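# Seat every plate and block squarely in its bay

## Task

Check every plate and block on the deck and make sure each one ends up lying flat within the corner pieces of the bay it is in, with its cut corner facing back left.

## Robot and tools

Robot: a single arm with a two-finger gripper. The only camera is cam_wrist (616x616 fisheye, K=[[224.084, 0, 308.971], [0, 223.411, 308.553], [0, 0, 1]], D=[-0.05, 0, 0, 0], theta_max_deg=90), mounted on the wrist. Part positions are known only from its images.

Deck: bays carry a row-column code; bay 23 means row 2, column 3. From the arm, row 1 is nearest and row 4 farthest; column 1 is left, column 4 right, and column 4 has raised floors. Layout sheet: sealed 96-well culture plate in 11 and 23; sealed 96-well plate in 12, 13, 21; sealed 384-well plate in 22 and 41; sealed 96-well deep-well block in 33 and 43; all other bays empty. Parts begin with the cut corner toward back left, but some may be askew and need reseating. A part counts only if it stays seated after release, so open the fingers and pull away at the end. Loose parts may occasionally be nudged and held parts tugged.

Frames: the state line reports end_effector_position (metres) and end_effector_quat_wxyz in the scene frame: origin on the table under the arm base, +z up, +y to the left when facing +x. The base may be tilted and the reported position drifts at long reach. Gripper frame: fingers point along its +z, close along its y. The reported point sits between the closed pads; fingertips extend about 33 mm past it when closed, 9 mm when fully open, and move roughly 24 mm farther out while closing, so keep that clearance above surfaces.

A row is 9 numbers, each in [-1, 1], in this order: dx, dy, dz, rx, ry, rz, position, force_limit, speed. The first six are an offset (not a pose) in the gripper's own axes from the gripper's measured pose at the start of the action; 1.0 equals 0.6 m for dx-dz and 180 degrees for rx-rz, and rx, ry, rz form a single rotation vector. position: +1 fully open (140 mm), about -0.8 pads touch, -1 closes until blocked. force_limit: about 14 N at -1, 60 N at 0, 107 N at +1 (parts up to 40 mm wide). speed: pad gap rate about 30 mm/s at -1, 140 at 0, 250 at +1.

execute_actions(actions): a list of actions; each action is a table of up to 15 rows, one row per 1/30 s step; a short table repeats its final row to fill 15 steps. Every row in an action is measured from that action's start pose, not from the previous row. The first action of a call starts from the last pose any result reported. An empty list just returns state and images. Per step the command is clipped to within 70 mm and 16 degrees of the measured pose, so large offsets need several actions; position wins over orientation if both cannot be met. "Hand target" shows what the controller is now driving toward.

move(target, speed, stop_force, blocking): target is one 9-number row; its first six are an offset from the pose in the most recent result showing one, in gripper axes; the gripper values are sent at the start. The path is straight, lasts 0.5 to 10 s (cut off at 10 s), takes the shorter rotation, and ignores obstacles; the gripper can lag, drift or overspeed, mainly near full stretch. speed in m/s, 0.002 to 0.5, default 0.25 (rotation up to twice that in rad/s). stop_force in N, 20 to 80, optional: ends the path when the estimated push against the motion (from joint torques, along the line to target in the start gripper axes) exceeds that for 2 steps; the arm backs off 2 steps and holds. Use it only very slowly, not on rotating moves, not in the first 0.2 s, and leave it out when moving off something you press on. Pressing can briefly exceed it; near stretched poses it may be refused. blocking=false returns after 0.5 s while the arm keeps going (not allowed with stop_force); then check with wait(0), and call wait or stop before sending new rows or moves. The result adds a move: line: done, contact, off_target, moving, held or fault, plus limits (paced = pose clipped; held = some steps blocked, after which the arm may jump faster) and the distance to target.

wait(seconds): 0 to 10; runs the scene holding the last command, returning early if a running move ends. stop(): brakes a running move (needs room; fingers keep going). zoom_image(camera, region): camera "cam_wrist", region [x0, y0, x1, y1] in image pixels, at most 504x504. finished_scene(scene): ends the current scene (pass its number); irreversible, reports success.

Results: object_status 0 moving, 1 blocked while opening, 2 blocked while closing (a grip: check for 2 after sending -1), 3 reached target or pads met (thin items may still be held). Stopped fingers stay put until a position differing by 0.01 or more is sent; to squeeze harder, raise force_limit and switch position between -1 and -0.98. position_measured is in counts: 3 fully open, 230 pads touching. "pose unreachable" means the clearance check (which includes the base mount) altered or blocked the command.

Avoid: torque faults (loads: waist, shoulder, elbow 150 N m; forearm roll, wrist pitch, wrist roll 37.6 N m, held weight included) and any outside force of 150 N; either halts the arm 10 s and drops the rest of the call. The arm is stiff, so targets even slightly past a firm contact can fault; approach slowly. Joint ranges (rad): waist -3.491 to 3.491, shoulder -3.140 to 3.140, elbow -1.187 to 4.328, forearm roll -3.316 to 3.316, wrist pitch -3.140 to 3.140, wrist roll -3.927 to 3.927. Holding loads heats motors; heed MOTOR HOT warnings before an OVER-TEMPERATURE FAULT. Never drop, slam or knock anything off the table; move smoothly.

Each tool is called after ">>>" as name(argument=value, ...), one argument or row to a line, values as JSON.

## Session

>>> execute_actions(
  actions=[],
)

Scene clock: 0.00 s.
end_effector_position=(+0.5331, +0.0751, +0.2343) position_measured=3 object_status=3 end_effector_quat_wxyz=(+0.030, +0.912, +0.063, -0.405)
Joint positions: [ 0.261  0.13   0.222  0.001 -1.657  1.306]
Joint velocities: [-0.    -0.     0.    -0.    -0.001  0.   ]
Hand target: +0.533, +0.075, +0.234; +0.030, +0.912, +0.063, -0.405

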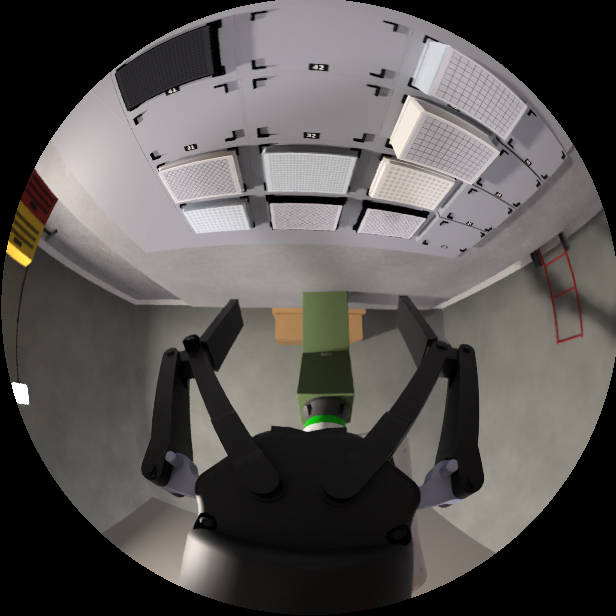

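>>> zoom_image(
  camera="cam_wrist",
  region=[100, 0, 580, 270],
)

>>> move(
  target=[0,0,0,0,0.2,0,1,0,0],
)

Region (100, 0, 580, 270) of cam_wrist's 616x616 image, scaled by 1.050, with more detail than that image has; it fills the top 284 rows of this view, and the rest is white.

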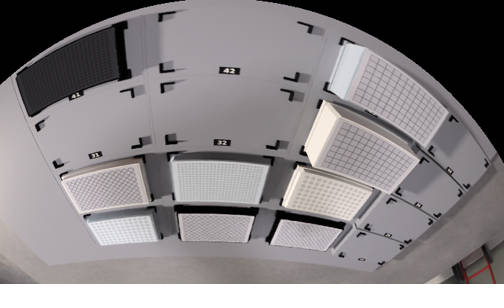

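Scene clock: 8.17 s.
end_effector_position=(+0.5334, +0.0754, +0.2347) position_measured=3 object_status=3 end_effector_quat_wxyz=(+0.008, +0.992, +0.069, -0.103)
Joint positions: [ 0.437 -0.428 -0.512  0.319 -0.924  1.01 ]
Joint velocities: [ 0.001 -0.001 -0.003  0.003  0.002 -0.003]
Hand target: +0.533, +0.075, +0.235; +0.008, +0.992, +0.069, -0.103
Off the commanded pose: 0.001 m, 0 deg.
move: done

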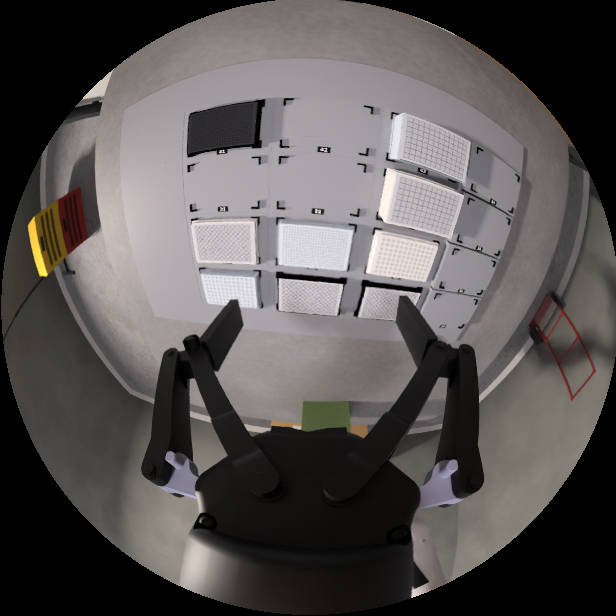

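>>> move(
  target=[0.2,0,-0.15,0.01,0.065,0.043,1,0,0],
)

Scene clock: 16.07 s.
end_effector_position=(+0.6680, +0.0944, +0.2980) position_measured=3 object_status=3 end_effector_quat_wxyz=(-0.007, +1.000, +0.001, -0.002)
Joint positions: [ 0.423 -0.428 -0.307  0.371 -0.927  0.91 ]
Joint velocities: [-0.     0.     0.003  0.    -0.001 -0.   ]
Hand target: +0.668, +0.094, +0.298; -0.007, +1.000, +0.001, -0.002
Off the commanded pose: 0.000 m, 0 deg.
move: done

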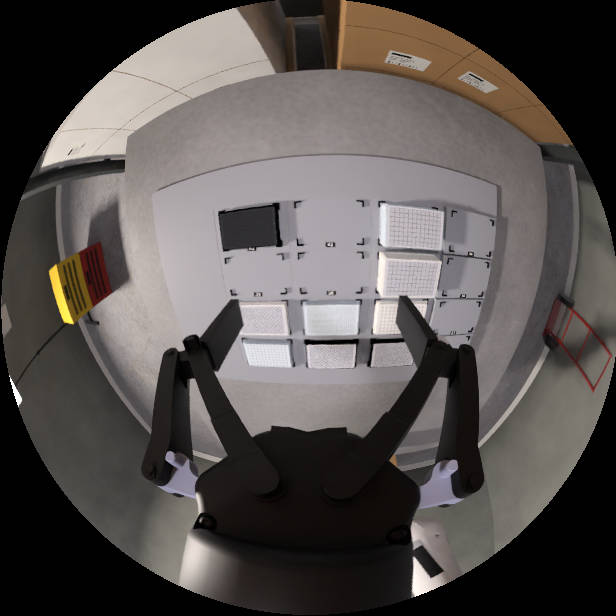

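>>> zoom_image(
  camera="cam_wrist",
  region=[200, 180, 510, 390],
)

Region (200, 180, 510, 390) of cam_wrist's 616x616 image, scaled by 1.626, with more detail than that image has; it fills the top 341 rows of this view, and the rest is white.

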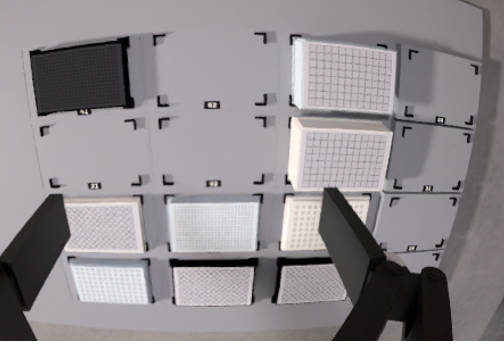

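>>> move(
  target=[0.15,0.1,0.2,0,0,0,1,0,0],
)

>>> zoom_image(
  camera="cam_wrist",
  region=[130, 130, 490, 400],
)

Scene clock: 26.43 s.
end_effector_position=(+0.7576, +0.0365, +0.1766) position_measured=3 object_status=3 end_effector_quat_wxyz=(-0.007, +1.000, +0.001, -0.002)
Joint positions: [ 0.126 -0.045  0.018  0.109 -0.8    1.271]
Joint velocities: [-0.001  0.001  0.003 -0.002 -0.001  0.001]
Hand target: +0.758, +0.036, +0.177; -0.007, +1.000, +0.001, -0.002
Off the commanded pose: 0.000 m, 0 deg.
move: done

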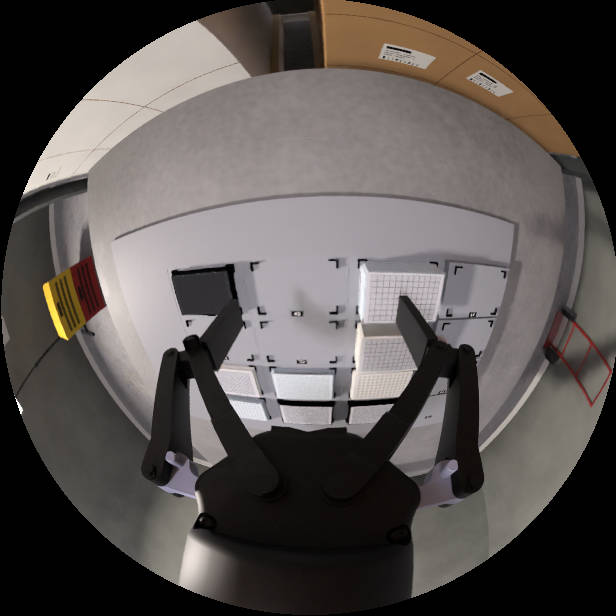

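Region (130, 130, 490, 400) of cam_wrist's 616x616 image, scaled by 1.400, with more detail than that image has; it fills the top 378 rows of this view, and the rest is white.

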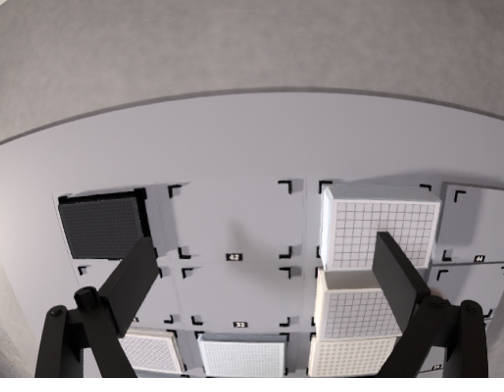

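>>> move(
  target=[-0.42,0,0,0,0,0,1,0,0],
)

>>> zoom_image(
  camera="cam_wrist",
  region=[120, 90, 500, 330],
)

Scene clock: 44.43 s.
end_effector_position=(+0.5057, +0.0360, +0.1780) position_measured=3 object_status=3 end_effector_quat_wxyz=(-0.007, +1.000, +0.001, -0.002)
Joint positions: [ 0.293 -0.484 -0.854  0.5   -0.427  0.771]
Joint velocities: [ 0.002 -0.002 -0.01   0.022  0.003 -0.022]
Hand target: +0.506, +0.036, +0.178; -0.007, +1.000, +0.001, -0.002
Off the commanded pose: 0.000 m, 0 deg.
move: done

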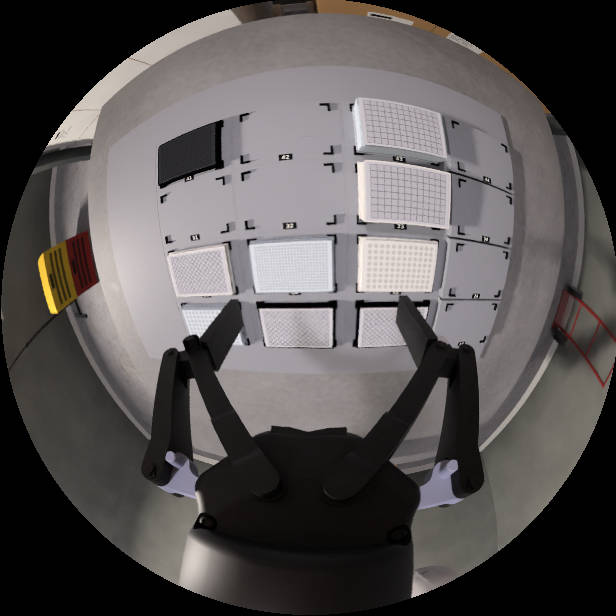

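Region (120, 90, 500, 330) of cam_wrist's 616x616 image, scaled by 1.326, with more detail than that image has; it fills the top 318 rows of this view, and the rest is white.

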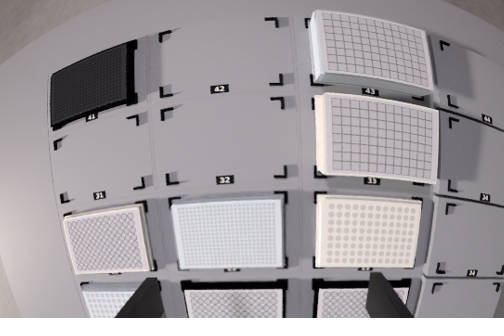

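>>> zoom_image(
  camera="cam_wrist",
  region=[340, 90, 470, 310],
)

>>> zoom_image(
  camera="cam_wrist",
  region=[150, 220, 350, 360],
)

>>> zoom_image(
  camera="cam_wrist",
  region=[145, 105, 265, 205],
)

>>> zoom_image(
  camera="cam_wrist",
  region=[250, 280, 450, 370],
)

Region (340, 90, 470, 310) of cam_wrist's 616x616 image, scaled by 2.291, with more detail than that image has; it fills the left 298 columns of this view, and the rest is white.

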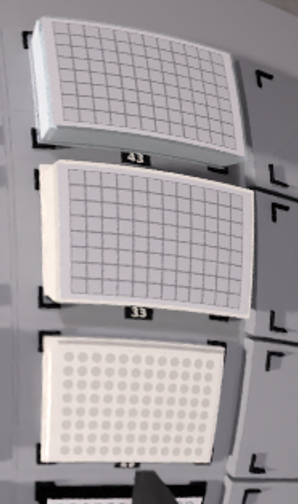

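Region (150, 220, 350, 360) of cam_wrist's 616x616 image, scaled by 2.520, with more detail than that image has; it fills the top 353 rows of this view, and the rest is white.

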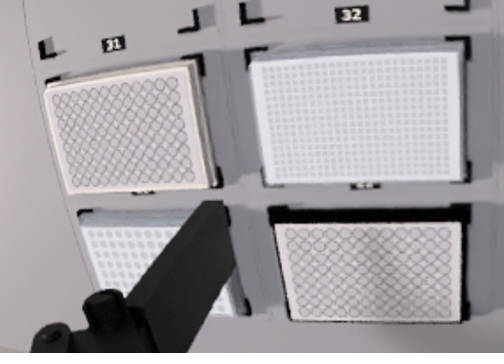

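Region (145, 105, 265, 205) of cam_wrist's 616x616 image, scaled by 4.200, with more detail than that image has.

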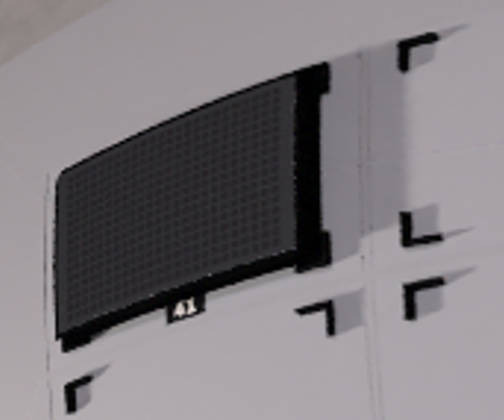

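Region (250, 280, 450, 370) of cam_wrist's 616x616 image, scaled by 2.520, with more detail than that image has; it fills the top 227 rows of this view, and the rest is white.

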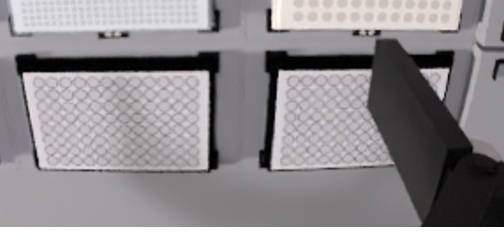

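>>> move(
  target=[0,0.26,0,0,0,0,1,0,0],
)

>>> zoom_image(
  camera="cam_wrist",
  region=[230, 90, 400, 370],
)

>>> move(
  target=[0,-0.54,0,0,0,0,1,0,0],
)

>>> zoom_image(
  camera="cam_wrist",
  region=[230, 90, 400, 370],
)

Scene clock: 57.63 s.
end_effector_position=(+0.5064, -0.1208, +0.1759) position_measured=3 object_status=3 end_effector_quat_wxyz=(-0.006, +1.000, +0.002, -0.002)
Joint positions: [-0.29  -0.296 -0.511 -0.424 -0.583  1.991]
Joint velocities: [-0.008  0.003  0.004 -0.013 -0.007  0.017]
Hand target: +0.506, -0.121, +0.176; -0.006, +1.000, +0.002, -0.002
Off the commanded pose: 0.001 m, 0 deg.
move: done

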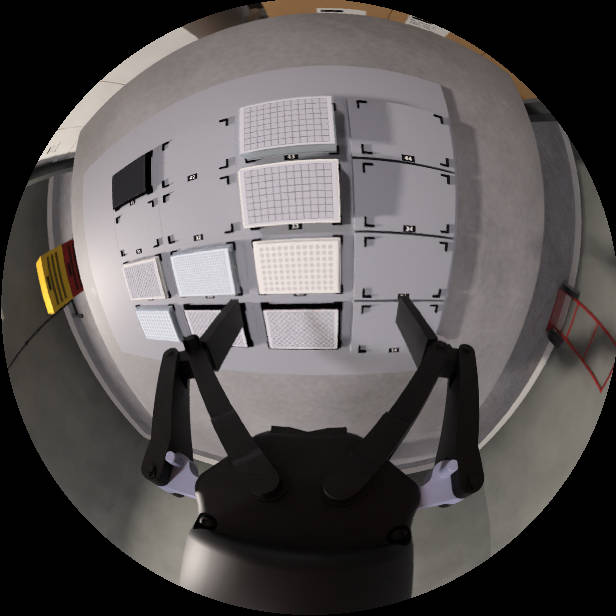

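Region (230, 90, 400, 370) of cam_wrist's 616x616 image, scaled by 1.800, with more detail than that image has; it fills the left 306 columns of this view, and the rest is white.

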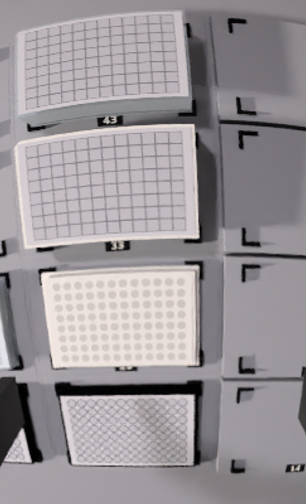

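Scene clock: 59.60 s.
end_effector_position=(+0.5048, +0.2043, +0.1803) position_measured=3 object_status=3 end_effector_quat_wxyz=(-0.008, +1.000, +0.001, -0.003)
Joint positions: [ 0.693 -0.361 -0.826  0.941 -0.607  0.082]
Joint velocities: [ 0.     0.    -0.005  0.005  0.    -0.005]
Hand target: +0.505, +0.204, +0.180; -0.008, +1.000, +0.001, -0.003
Off the commanded pose: 0.001 m, 0 deg.
move: done

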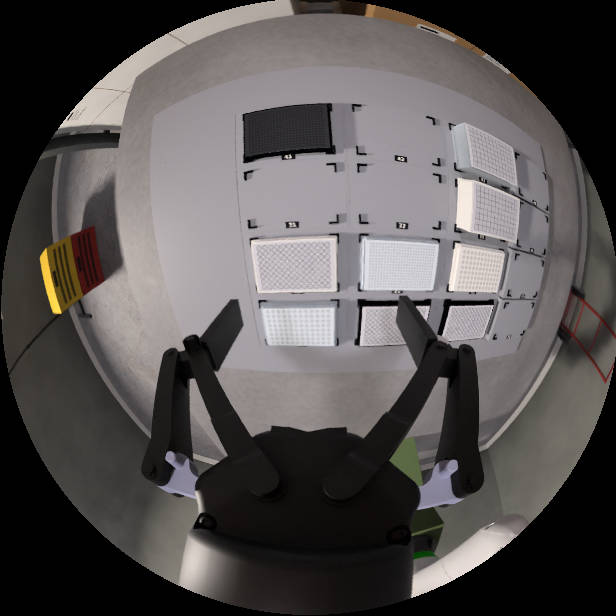

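Region (230, 90, 400, 370) of cam_wrist's 616x616 image, scaled by 1.800, with more detail than that image has; it fills the left 306 columns of this view, and the rest is white.

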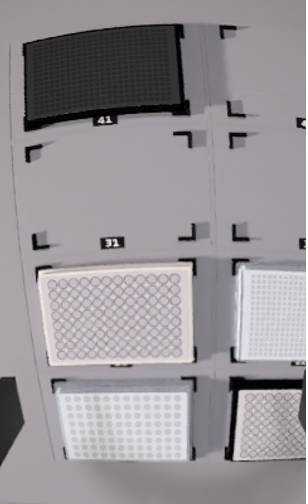

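>>> zoom_image(
  camera="cam_wrist",
  region=[235, 225, 355, 355],
)

>>> zoom_image(
  camera="cam_wrist",
  region=[230, 90, 360, 180],
)

Region (235, 225, 355, 355) of cam_wrist's 616x616 image, scaled by 3.877, with more detail than that image has; it fills the left 465 columns of this view, and the rest is white.

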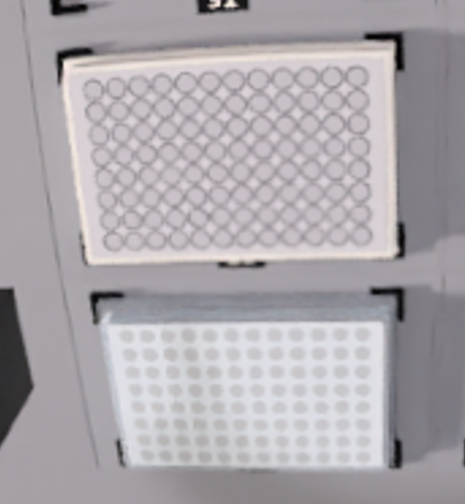

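Region (230, 90, 360, 180) of cam_wrist's 616x616 image, scaled by 3.877, with more detail than that image has; it fills the top 349 rows of this view, and the rest is white.

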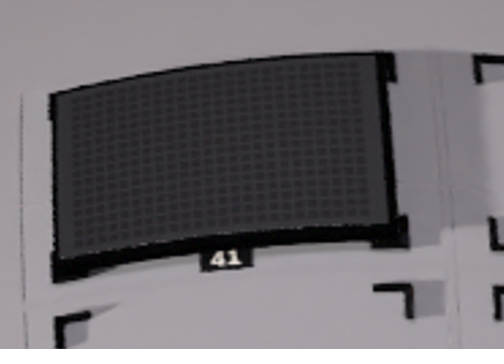

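>>> move(
  target=[0,0.26,0,0,0,0,1,0,0],
)

>>> zoom_image(
  camera="cam_wrist",
  region=[245, 225, 365, 355],
)

>>> move(
  target=[0,0.27,0,0,0,0,1,0,0],
)

>>> zoom_image(
  camera="cam_wrist",
  region=[245, 225, 365, 355],
)

>>> zoom_image(
  camera="cam_wrist",
  region=[235, 90, 375, 240],
)

Scene clock: 82.57 s.
end_effector_position=(+0.5056, +0.0480, +0.1782) position_measured=3 object_status=3 end_effector_quat_wxyz=(-0.007, +1.000, +0.001, -0.002)
Joint positions: [ 0.325 -0.485 -0.865  0.556 -0.434  0.697]
Joint velocities: [-0.001  0.001  0.006 -0.013 -0.004  0.014]
Hand target: +0.506, +0.048, +0.178; -0.007, +1.000, +0.001, -0.002
Off the commanded pose: 0.001 m, 0 deg.
move: done

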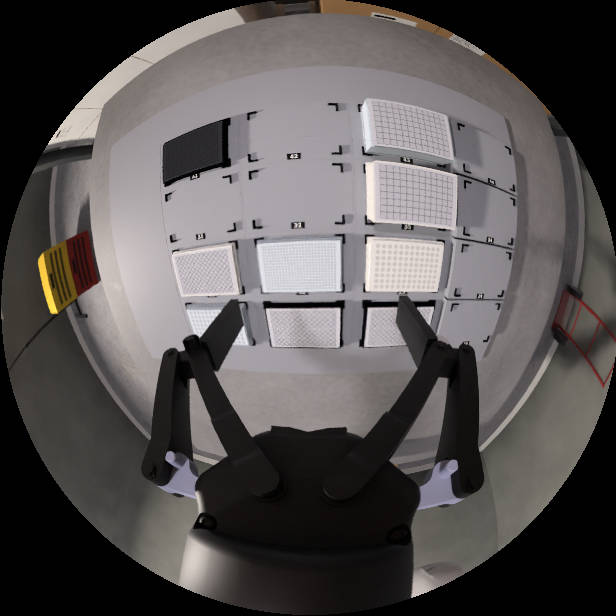

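Region (245, 225, 365, 355) of cam_wrist's 616x616 image, scaled by 3.877, with more detail than that image has; it fills the left 465 columns of this view, and the rest is white.

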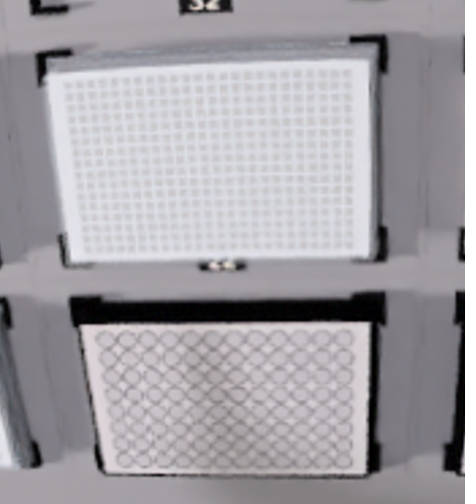

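Scene clock: 84.17 s.
end_effector_position=(+0.5064, -0.1147, +0.1760) position_measured=3 object_status=3 end_effector_quat_wxyz=(-0.006, +1.000, +0.002, -0.002)
Joint positions: [-0.264 -0.308 -0.525 -0.396 -0.57   1.95 ]
Joint velocities: [-0.01   0.004  0.008 -0.018 -0.007  0.021]
Hand target: +0.506, -0.115, +0.176; -0.006, +1.000, +0.002, -0.002
Off the commanded pose: 0.001 m, 0 deg.
move: done

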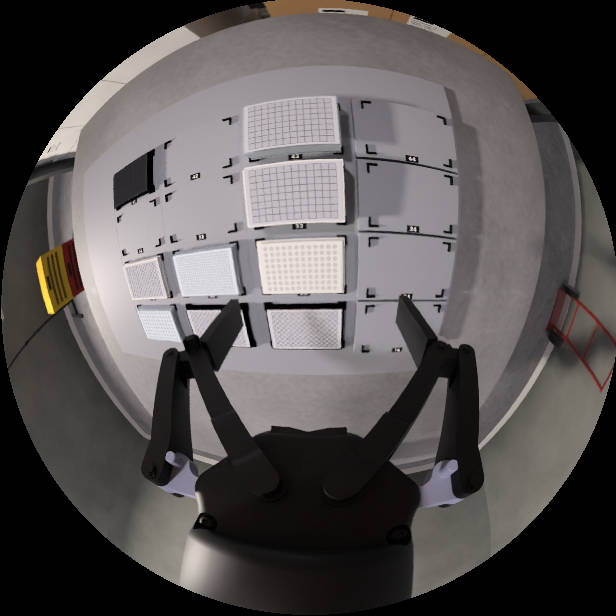

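Region (245, 225, 365, 355) of cam_wrist's 616x616 image, scaled by 3.877, with more detail than that image has; it fills the left 465 columns of this view, and the rest is white.

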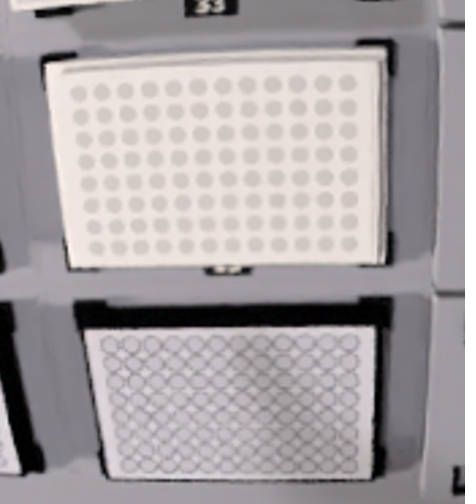

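Region (235, 90, 375, 240) of cam_wrist's 616x616 image, scaled by 3.360, with more detail than that image has; it fills the left 470 columns of this view, and the rest is white.

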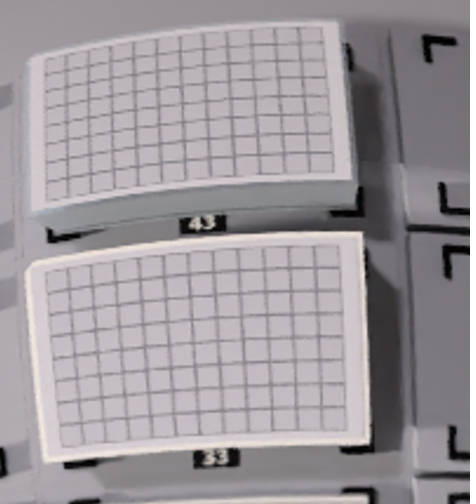

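>>> move(
  target=[-0.02,-0.565,0.14,0,0,0,1,0,0],
)

Scene clock: 91.57 s.
end_effector_position=(+0.4922, +0.2266, +0.0965) position_measured=3 object_status=3 end_effector_quat_wxyz=(-0.008, +1.000, +0.001, -0.003)
Joint positions: [ 0.506 -0.127 -0.838  1.354 -0.361 -0.262]
Joint velocities: [-0.009 -0.001 -0.005  0.027  0.005 -0.021]
Hand target: +0.492, +0.227, +0.096; -0.008, +1.000, +0.001, -0.003
Off the commanded pose: 0.001 m, 0 deg.
move: done

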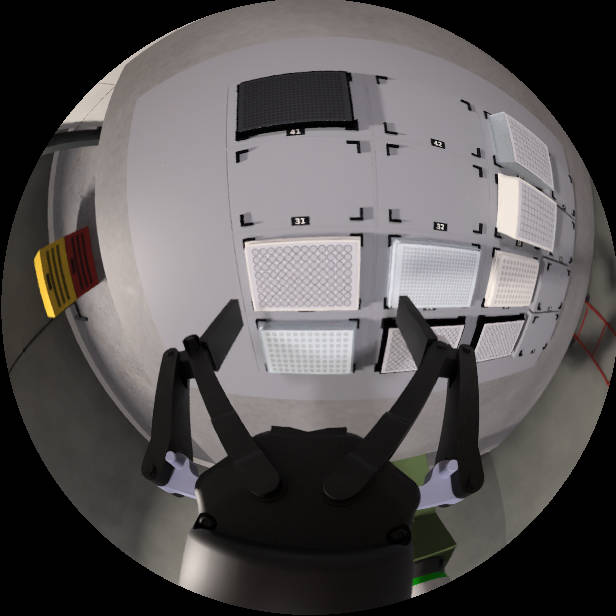

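>>> move(
  target=[0.015,-0.022,0.07,0,0,0,1,0,0],
)

>>> zoom_image(
  camera="cam_wrist",
  region=[210, 200, 430, 380],
)

Scene clock: 98.10 s.
end_effector_position=(+0.5009, +0.2404, +0.0546) position_measured=3 object_status=3 end_effector_quat_wxyz=(-0.008, +1.000, +0.001, -0.003)
Joint positions: [ 0.413 -0.001 -0.775  1.582 -0.286 -0.436]
Joint velocities: [-0.013 -0.    -0.006  0.038  0.009 -0.029]
Hand target: +0.501, +0.240, +0.055; -0.008, +1.000, +0.001, -0.003
Off the commanded pose: 0.000 m, 0 deg.
move: done

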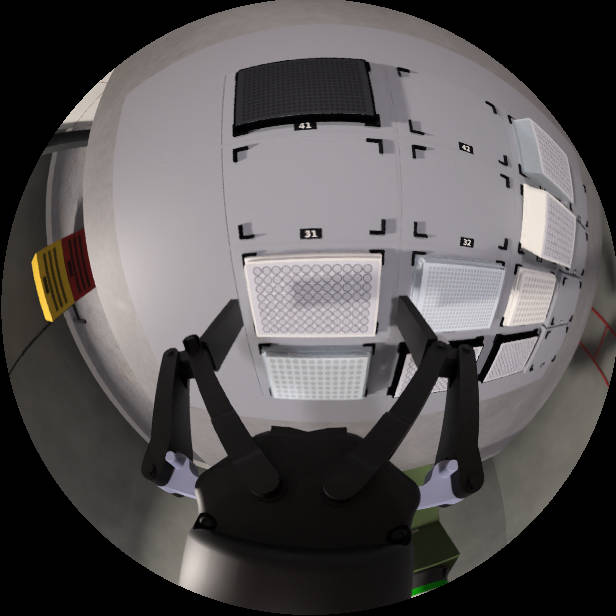

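Region (210, 200, 430, 380) of cam_wrist's 616x616 image, scaled by 2.291, with more detail than that image has; it fills the top 412 rows of this view, and the rest is white.

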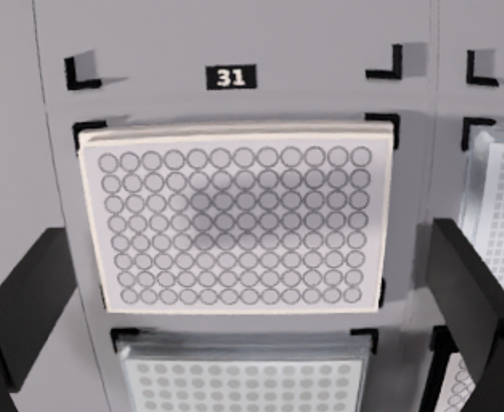

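>>> move(
  target=[0,0,-0.05,0,0,0,-1,0,1],
)

>>> move(
  target=[0,0,0.08,0,0,0,-1,0,1],
  speed=0.008,
  stop_force=20,
)

Scene clock: 109.90 s.
end_effector_position=(+0.5012, +0.2400, +0.0847) position_measured=233 object_status=3 end_effector_quat_wxyz=(-0.008, +1.000, +0.001, -0.003)
Joint positions: [ 0.509 -0.076 -0.793  1.366 -0.362 -0.278]
Joint velocities: [ 0.003 -0.     0.001 -0.008 -0.002  0.007]
Hand target: +0.501, +0.240, +0.085; -0.008, +1.000, +0.001, -0.003
Off the commanded pose: 0.000 m, 0 deg.
move: done

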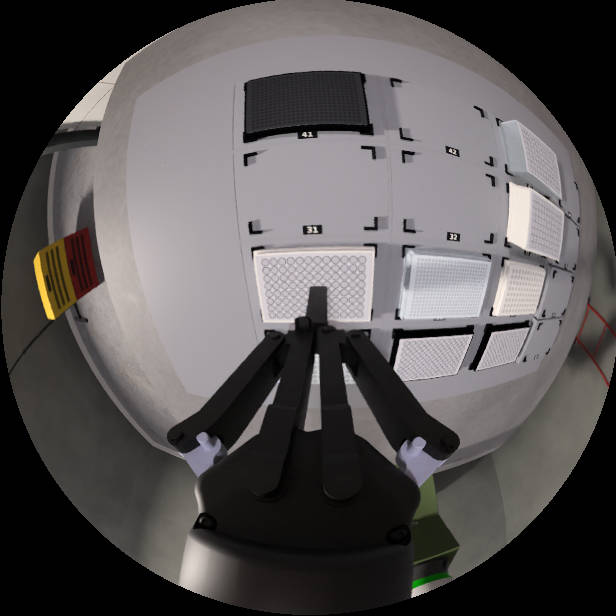

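action 0: stop_force needs the force reading of the 0.2 s before this call, and near this pose there is none; nothing of the call was run and nothing moved

>>> zoom_image(
  camera="cam_wrist",
  region=[380, 230, 560, 390],
)

>>> zoom_image(
  camera="cam_wrist",
  region=[230, 60, 410, 150],
)

Region (380, 230, 560, 390) of cam_wrist's 616x616 image, scaled by 2.800, with more detail than that image has.

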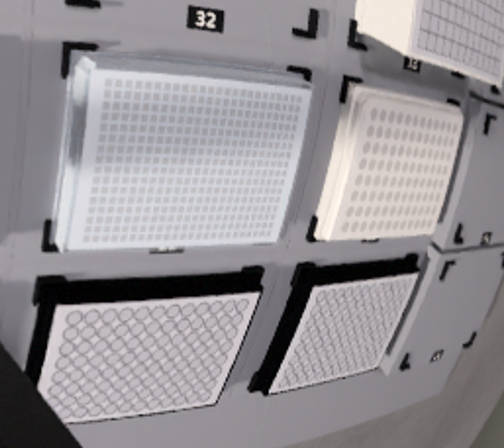

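Region (230, 60, 410, 150) of cam_wrist's 616x616 image, scaled by 2.800, with more detail than that image has.

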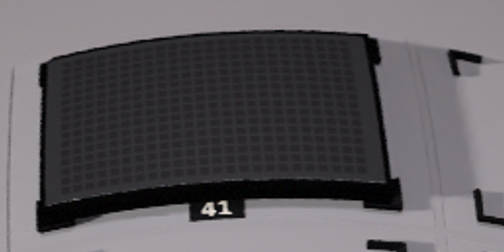

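>>> move(
  target=[-0.02,0,-0.08,0,0,0,-1,0,0],
)

>>> move(
  target=[-0.08,0.72,0,0,0,0,-1,0,0],
)

>>> zoom_image(
  camera="cam_wrist",
  region=[200, 60, 560, 340],
)

Scene clock: 124.50 s.
end_effector_position=(+0.4894, +0.2394, +0.1328) position_measured=233 object_status=3 end_effector_quat_wxyz=(-0.008, +1.000, +0.001, -0.003)
Joint positions: [ 0.649 -0.205 -0.832  1.164 -0.493 -0.152]
Joint velocities: [ 0.002 -0.001  0.003 -0.004 -0.002  0.003]
Hand target: +0.489, +0.239, +0.133; -0.008, +1.000, +0.001, -0.003
Off the commanded pose: 0.000 m, 0 deg.
move: done

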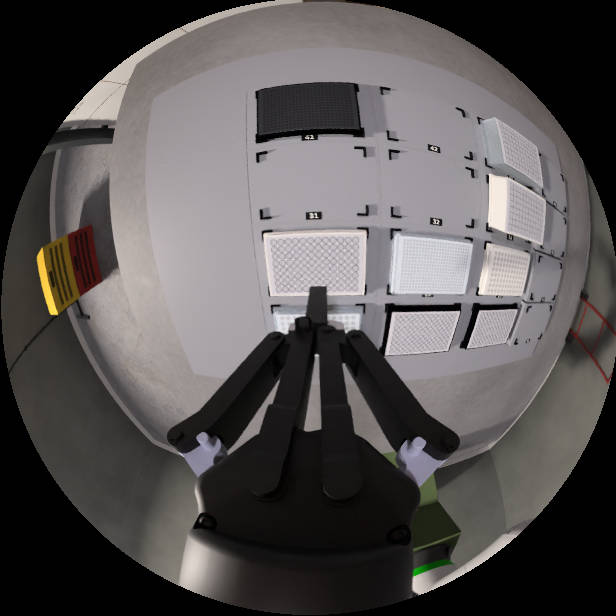

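Scene clock: 127.23 s.
end_effector_position=(+0.4429, -0.1945, +0.1273) position_measured=233 object_status=3 end_effector_quat_wxyz=(-0.005, +1.000, +0.003, -0.003)
Joint positions: [-0.895 -0.067 -0.941  1.708  0.635  0.396]
Joint velocities: [-0.003  0.001  0.004  0.009  0.003 -0.007]
Hand target: +0.443, -0.194, +0.127; -0.005, +1.000, +0.003, -0.003
Off the commanded pose: 0.002 m, 0 deg.
move: done

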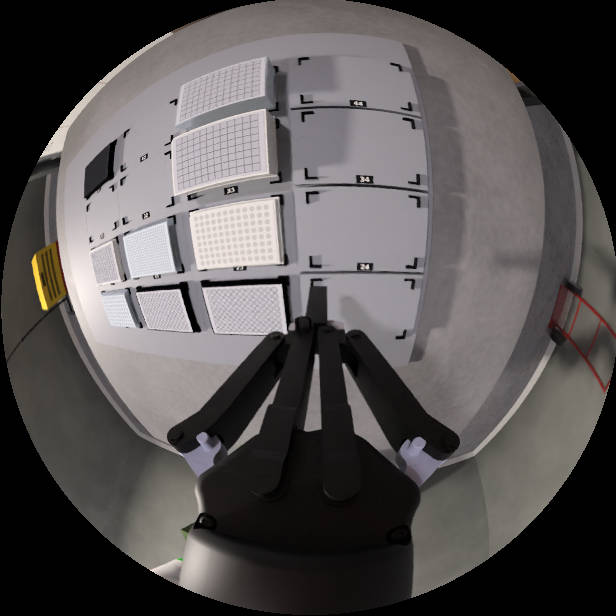

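Region (200, 60, 560, 340) of cam_wrist's 616x616 image, scaled by 1.400, with more detail than that image has.

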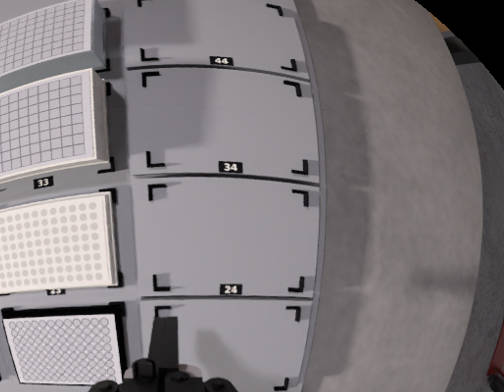

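>>> zoom_image(
  camera="cam_wrist",
  region=[160, 50, 310, 280],
)

Region (160, 50, 310, 280) of cam_wrist's 616x616 image, scaled by 2.191, with more detail than that image has; it fills the left 329 columns of this view, and the rest is white.

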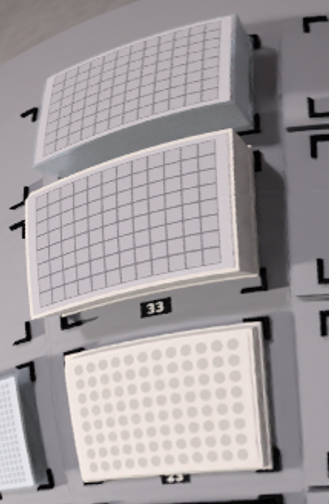

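>>> move(
  target=[0,-0.15,0,0,0.17,0,-1,0,0],
)

>>> zoom_image(
  camera="cam_wrist",
  region=[200, 130, 420, 330],
)

Scene clock: 139.20 s.
end_effector_position=(+0.4430, -0.1034, +0.1282) position_measured=233 object_status=3 end_effector_quat_wxyz=(-0.007, +0.965, +0.000, +0.262)
Joint positions: [-0.093  0.055 -1.183  0.04   1.036  1.441]
Joint velocities: [ 0.003  0.002  0.002 -0.004  0.004  0.001]
Hand target: +0.443, -0.103, +0.128; -0.007, +0.965, +0.000, +0.262
Off the commanded pose: 0.001 m, 0 deg.
move: done

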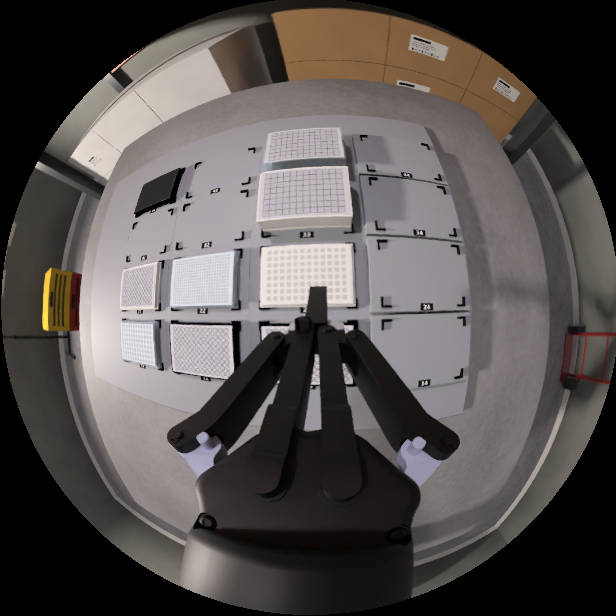

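Region (200, 130, 420, 330) of cam_wrist's 616x616 image, scaled by 2.291, with more detail than that image has; it fills the top 458 rows of this view, and the rest is white.

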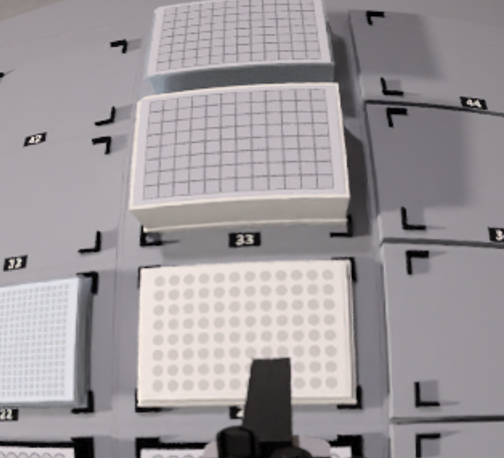

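>>> zoom_image(
  camera="cam_wrist",
  region=[245, 150, 365, 250],
)

Region (245, 150, 365, 250) of cam_wrist's 616x616 image, scaled by 4.200, with more detail than that image has.

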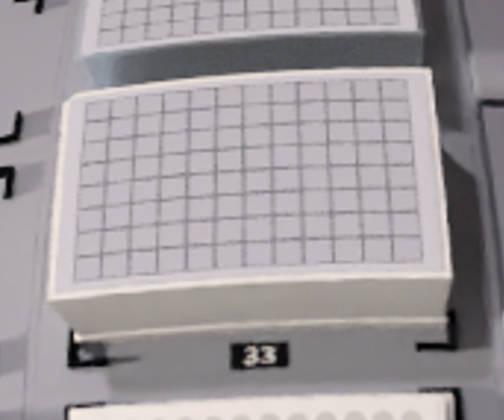

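>>> move(
  target=[0.28,-0.02,-0.15,0,-0.17,0,1,0,0],
)

Scene clock: 150.33 s.
end_effector_position=(+0.5429, -0.0937, +0.2915) position_measured=3 object_status=3 end_effector_quat_wxyz=(-0.006, +1.000, +0.002, -0.002)
Joint positions: [-0.241 -0.541 -0.456 -0.257 -0.851  1.767]
Joint velocities: [-0.009  0.004  0.005 -0.012 -0.004  0.014]
Hand target: +0.543, -0.094, +0.291; -0.006, +1.000, +0.002, -0.002
Off the commanded pose: 0.001 m, 0 deg.
move: done; limits=paced

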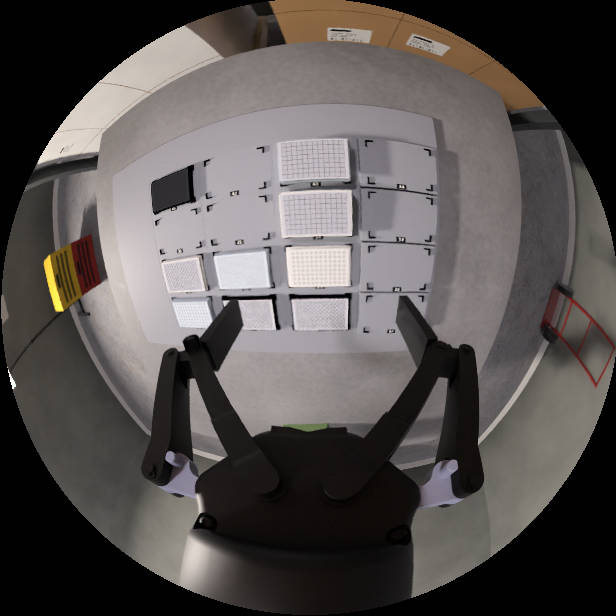

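>>> move(
  target=[0.12,0,0.29,0,0,0,1,0,0],
)

Scene clock: 159.77 s.
end_effector_position=(+0.6139, -0.0910, +0.1167) position_measured=3 object_status=3 end_effector_quat_wxyz=(-0.006, +1.000, +0.002, -0.002)
Joint positions: [-0.15  -0.075 -0.279 -0.242 -0.548  1.741]
Joint velocities: [-0.002  0.001  0.001 -0.001 -0.     0.001]
Hand target: +0.614, -0.091, +0.117; -0.006, +1.000, +0.002, -0.002
Off the commanded pose: 0.001 m, 0 deg.
move: done

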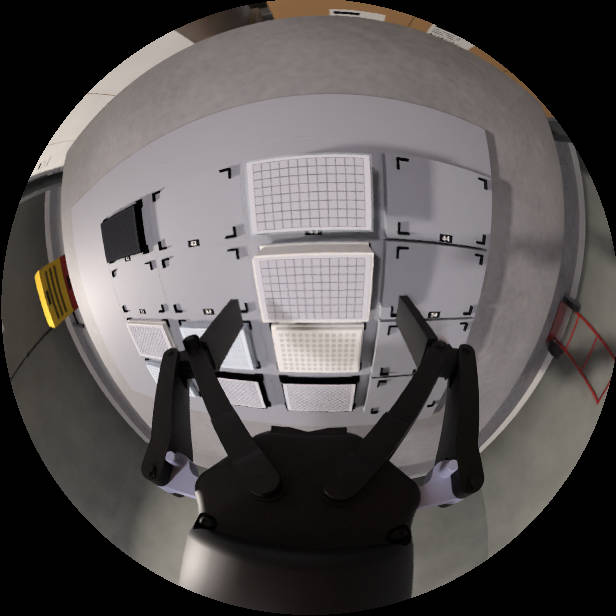

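>>> move(
  target=[0,-0.003,0.085,0,0,0,1,0,0],
  speed=0.04,
)

Scene clock: 164.83 s.
end_effector_position=(+0.6136, -0.0885, +0.0657) position_measured=3 object_status=3 end_effector_quat_wxyz=(-0.006, +1.000, +0.002, -0.002)
Joint positions: [-0.131  0.038 -0.248 -0.252 -0.464  1.746]
Joint velocities: [0.    0.    0.001 0.    0.001 0.001]
Hand target: +0.614, -0.089, +0.066; -0.006, +1.000, +0.002, -0.002
Off the commanded pose: 0.000 m, 0 deg.
move: done

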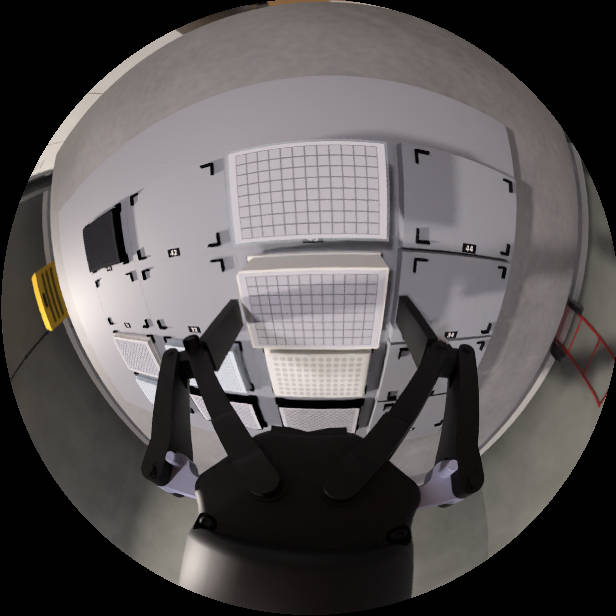

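>>> move(
  target=[0,-0.006,0,0,0,0,1,0,0],
  speed=0.03,
)

>>> move(
  target=[0,0,0.04,0,0,0,1,0,0],
  speed=0.02,
)

Scene clock: 171.83 s.
end_effector_position=(+0.6135, -0.0849, +0.0657) position_measured=3 object_status=3 end_effector_quat_wxyz=(-0.006, +1.000, +0.002, -0.002)
Joint positions: [-0.121  0.035 -0.255 -0.238 -0.458  1.728]
Joint velocities: [ 0.    -0.    -0.002  0.002 -0.    -0.   ]
Hand target: +0.614, -0.085, +0.066; -0.006, +1.000, +0.002, -0.002
Off the commanded pose: 0.000 m, 0 deg.
move: done

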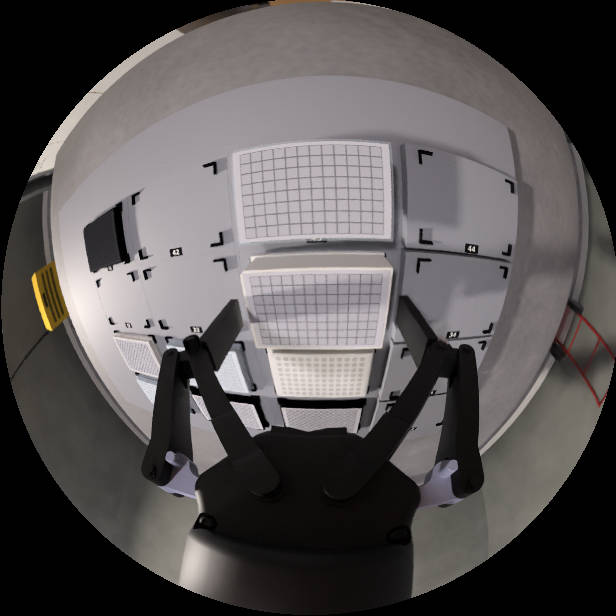

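Scene clock: 173.27 s.
end_effector_position=(+0.6134, -0.0846, +0.0417) position_measured=3 object_status=3 end_effector_quat_wxyz=(-0.006, +1.000, +0.002, -0.002)
Joint positions: [-0.116  0.091 -0.233 -0.247 -0.424  1.736]
Joint velocities: [-0.     0.     0.001 -0.    -0.    -0.   ]
Hand target: +0.613, -0.085, +0.042; -0.006, +1.000, +0.002, -0.002
Off the commanded pose: 0.000 m, 0 deg.
move: done

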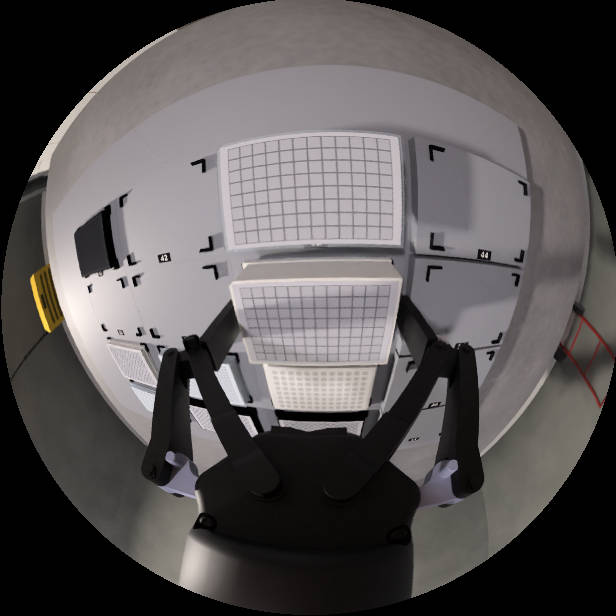

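>>> move(
  target=[-0.03,0,0,0,0,0,1,0,0],
  speed=0.03,
)

>>> execute_actions(
  actions=[
    [[0,0,0,0,0,0,-1,0,0]],
    [[0,0,0,0,0,0,-1,0,0]],
  ],
)

>>> move(
  target=[0,0,-0.02,0,0,0,-1,0,0],
  speed=0.03,
)

>>> zoom_image(
  camera="cam_wrist",
  region=[180, 200, 480, 400],
)

Scene clock: 179.00 s.
end_effector_position=(+0.5954, -0.0847, +0.0418) position_measured=3 object_status=3 end_effector_quat_wxyz=(-0.006, +1.000, +0.002, -0.002)
Joint positions: [-0.115  0.075 -0.279 -0.262 -0.394  1.752]
Joint velocities: [-0.     0.    -0.    -0.001  0.     0.   ]
Hand target: +0.595, -0.085, +0.042; -0.006, +1.000, +0.002, -0.002
Off the commanded pose: 0.000 m, 0 deg.
move: done

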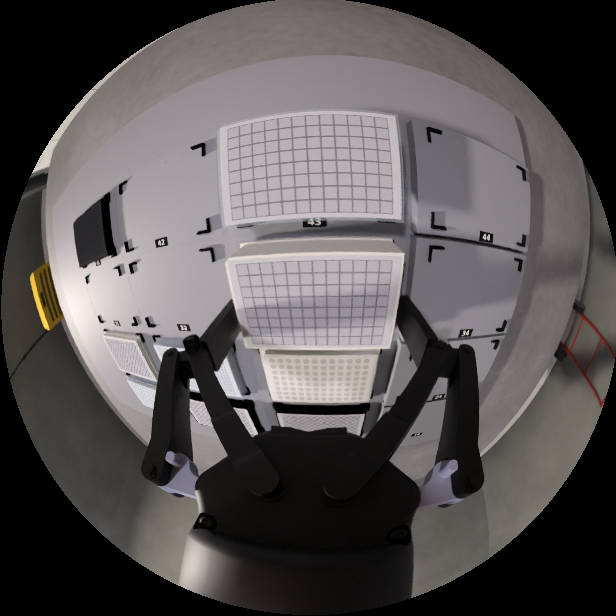

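Scene clock: 180.00 s.
end_effector_position=(+0.5955, -0.0846, +0.0419) position_measured=36 object_status=2 end_effector_quat_wxyz=(-0.006, +1.000, +0.002, -0.002)
Joint positions: [-0.115  0.075 -0.279 -0.262 -0.394  1.752]
Joint velocities: [ 0.    -0.     0.001 -0.    -0.    -0.001]
Hand target: +0.596, -0.085, +0.042; -0.006, +1.000, +0.002, -0.002
Off the commanded pose: 0.000 m, 0 deg.

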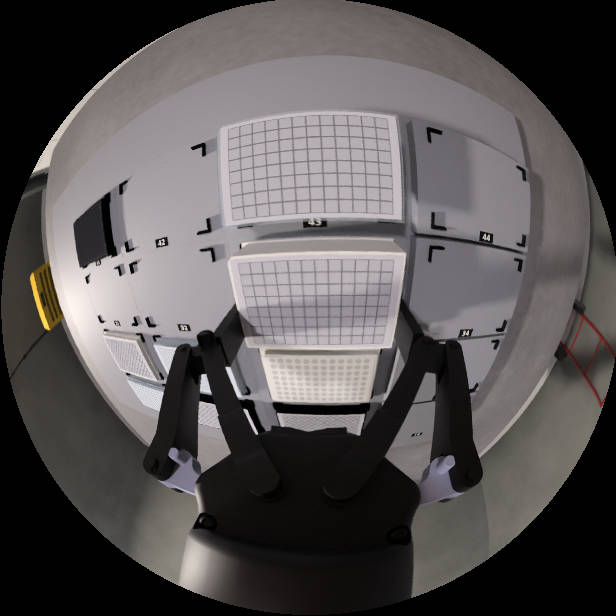

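Scene clock: 180.70 s.
end_effector_position=(+0.5956, -0.0848, +0.0539) position_measured=36 object_status=2 end_effector_quat_wxyz=(-0.006, +1.000, +0.002, -0.002)
Joint positions: [-0.117  0.046 -0.291 -0.257 -0.411  1.747]
Joint velocities: [-0.    -0.    -0.001  0.    -0.001 -0.001]
Hand target: +0.596, -0.085, +0.054; -0.006, +1.000, +0.002, -0.002
Off the commanded pose: 0.000 m, 0 deg.
move: done

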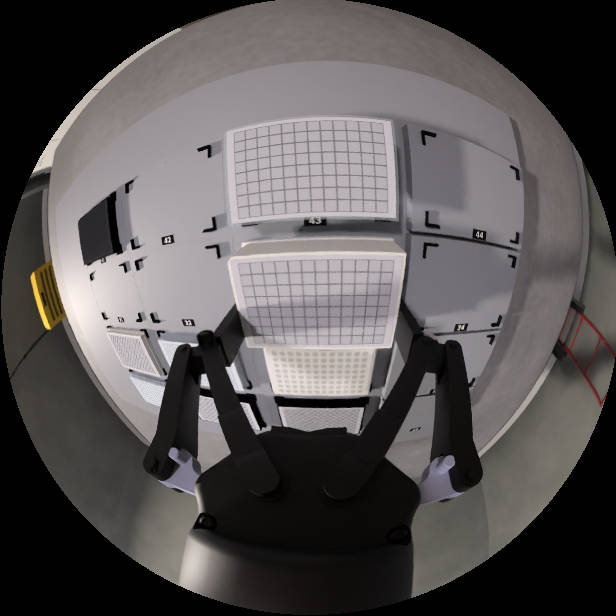

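Region (180, 200, 480, 400) of cam_wrist's 616x616 image, scaled by 1.680, with more detail than that image has.

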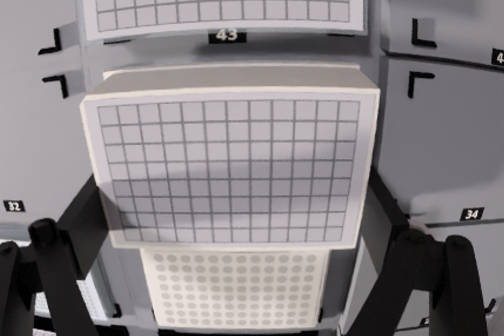

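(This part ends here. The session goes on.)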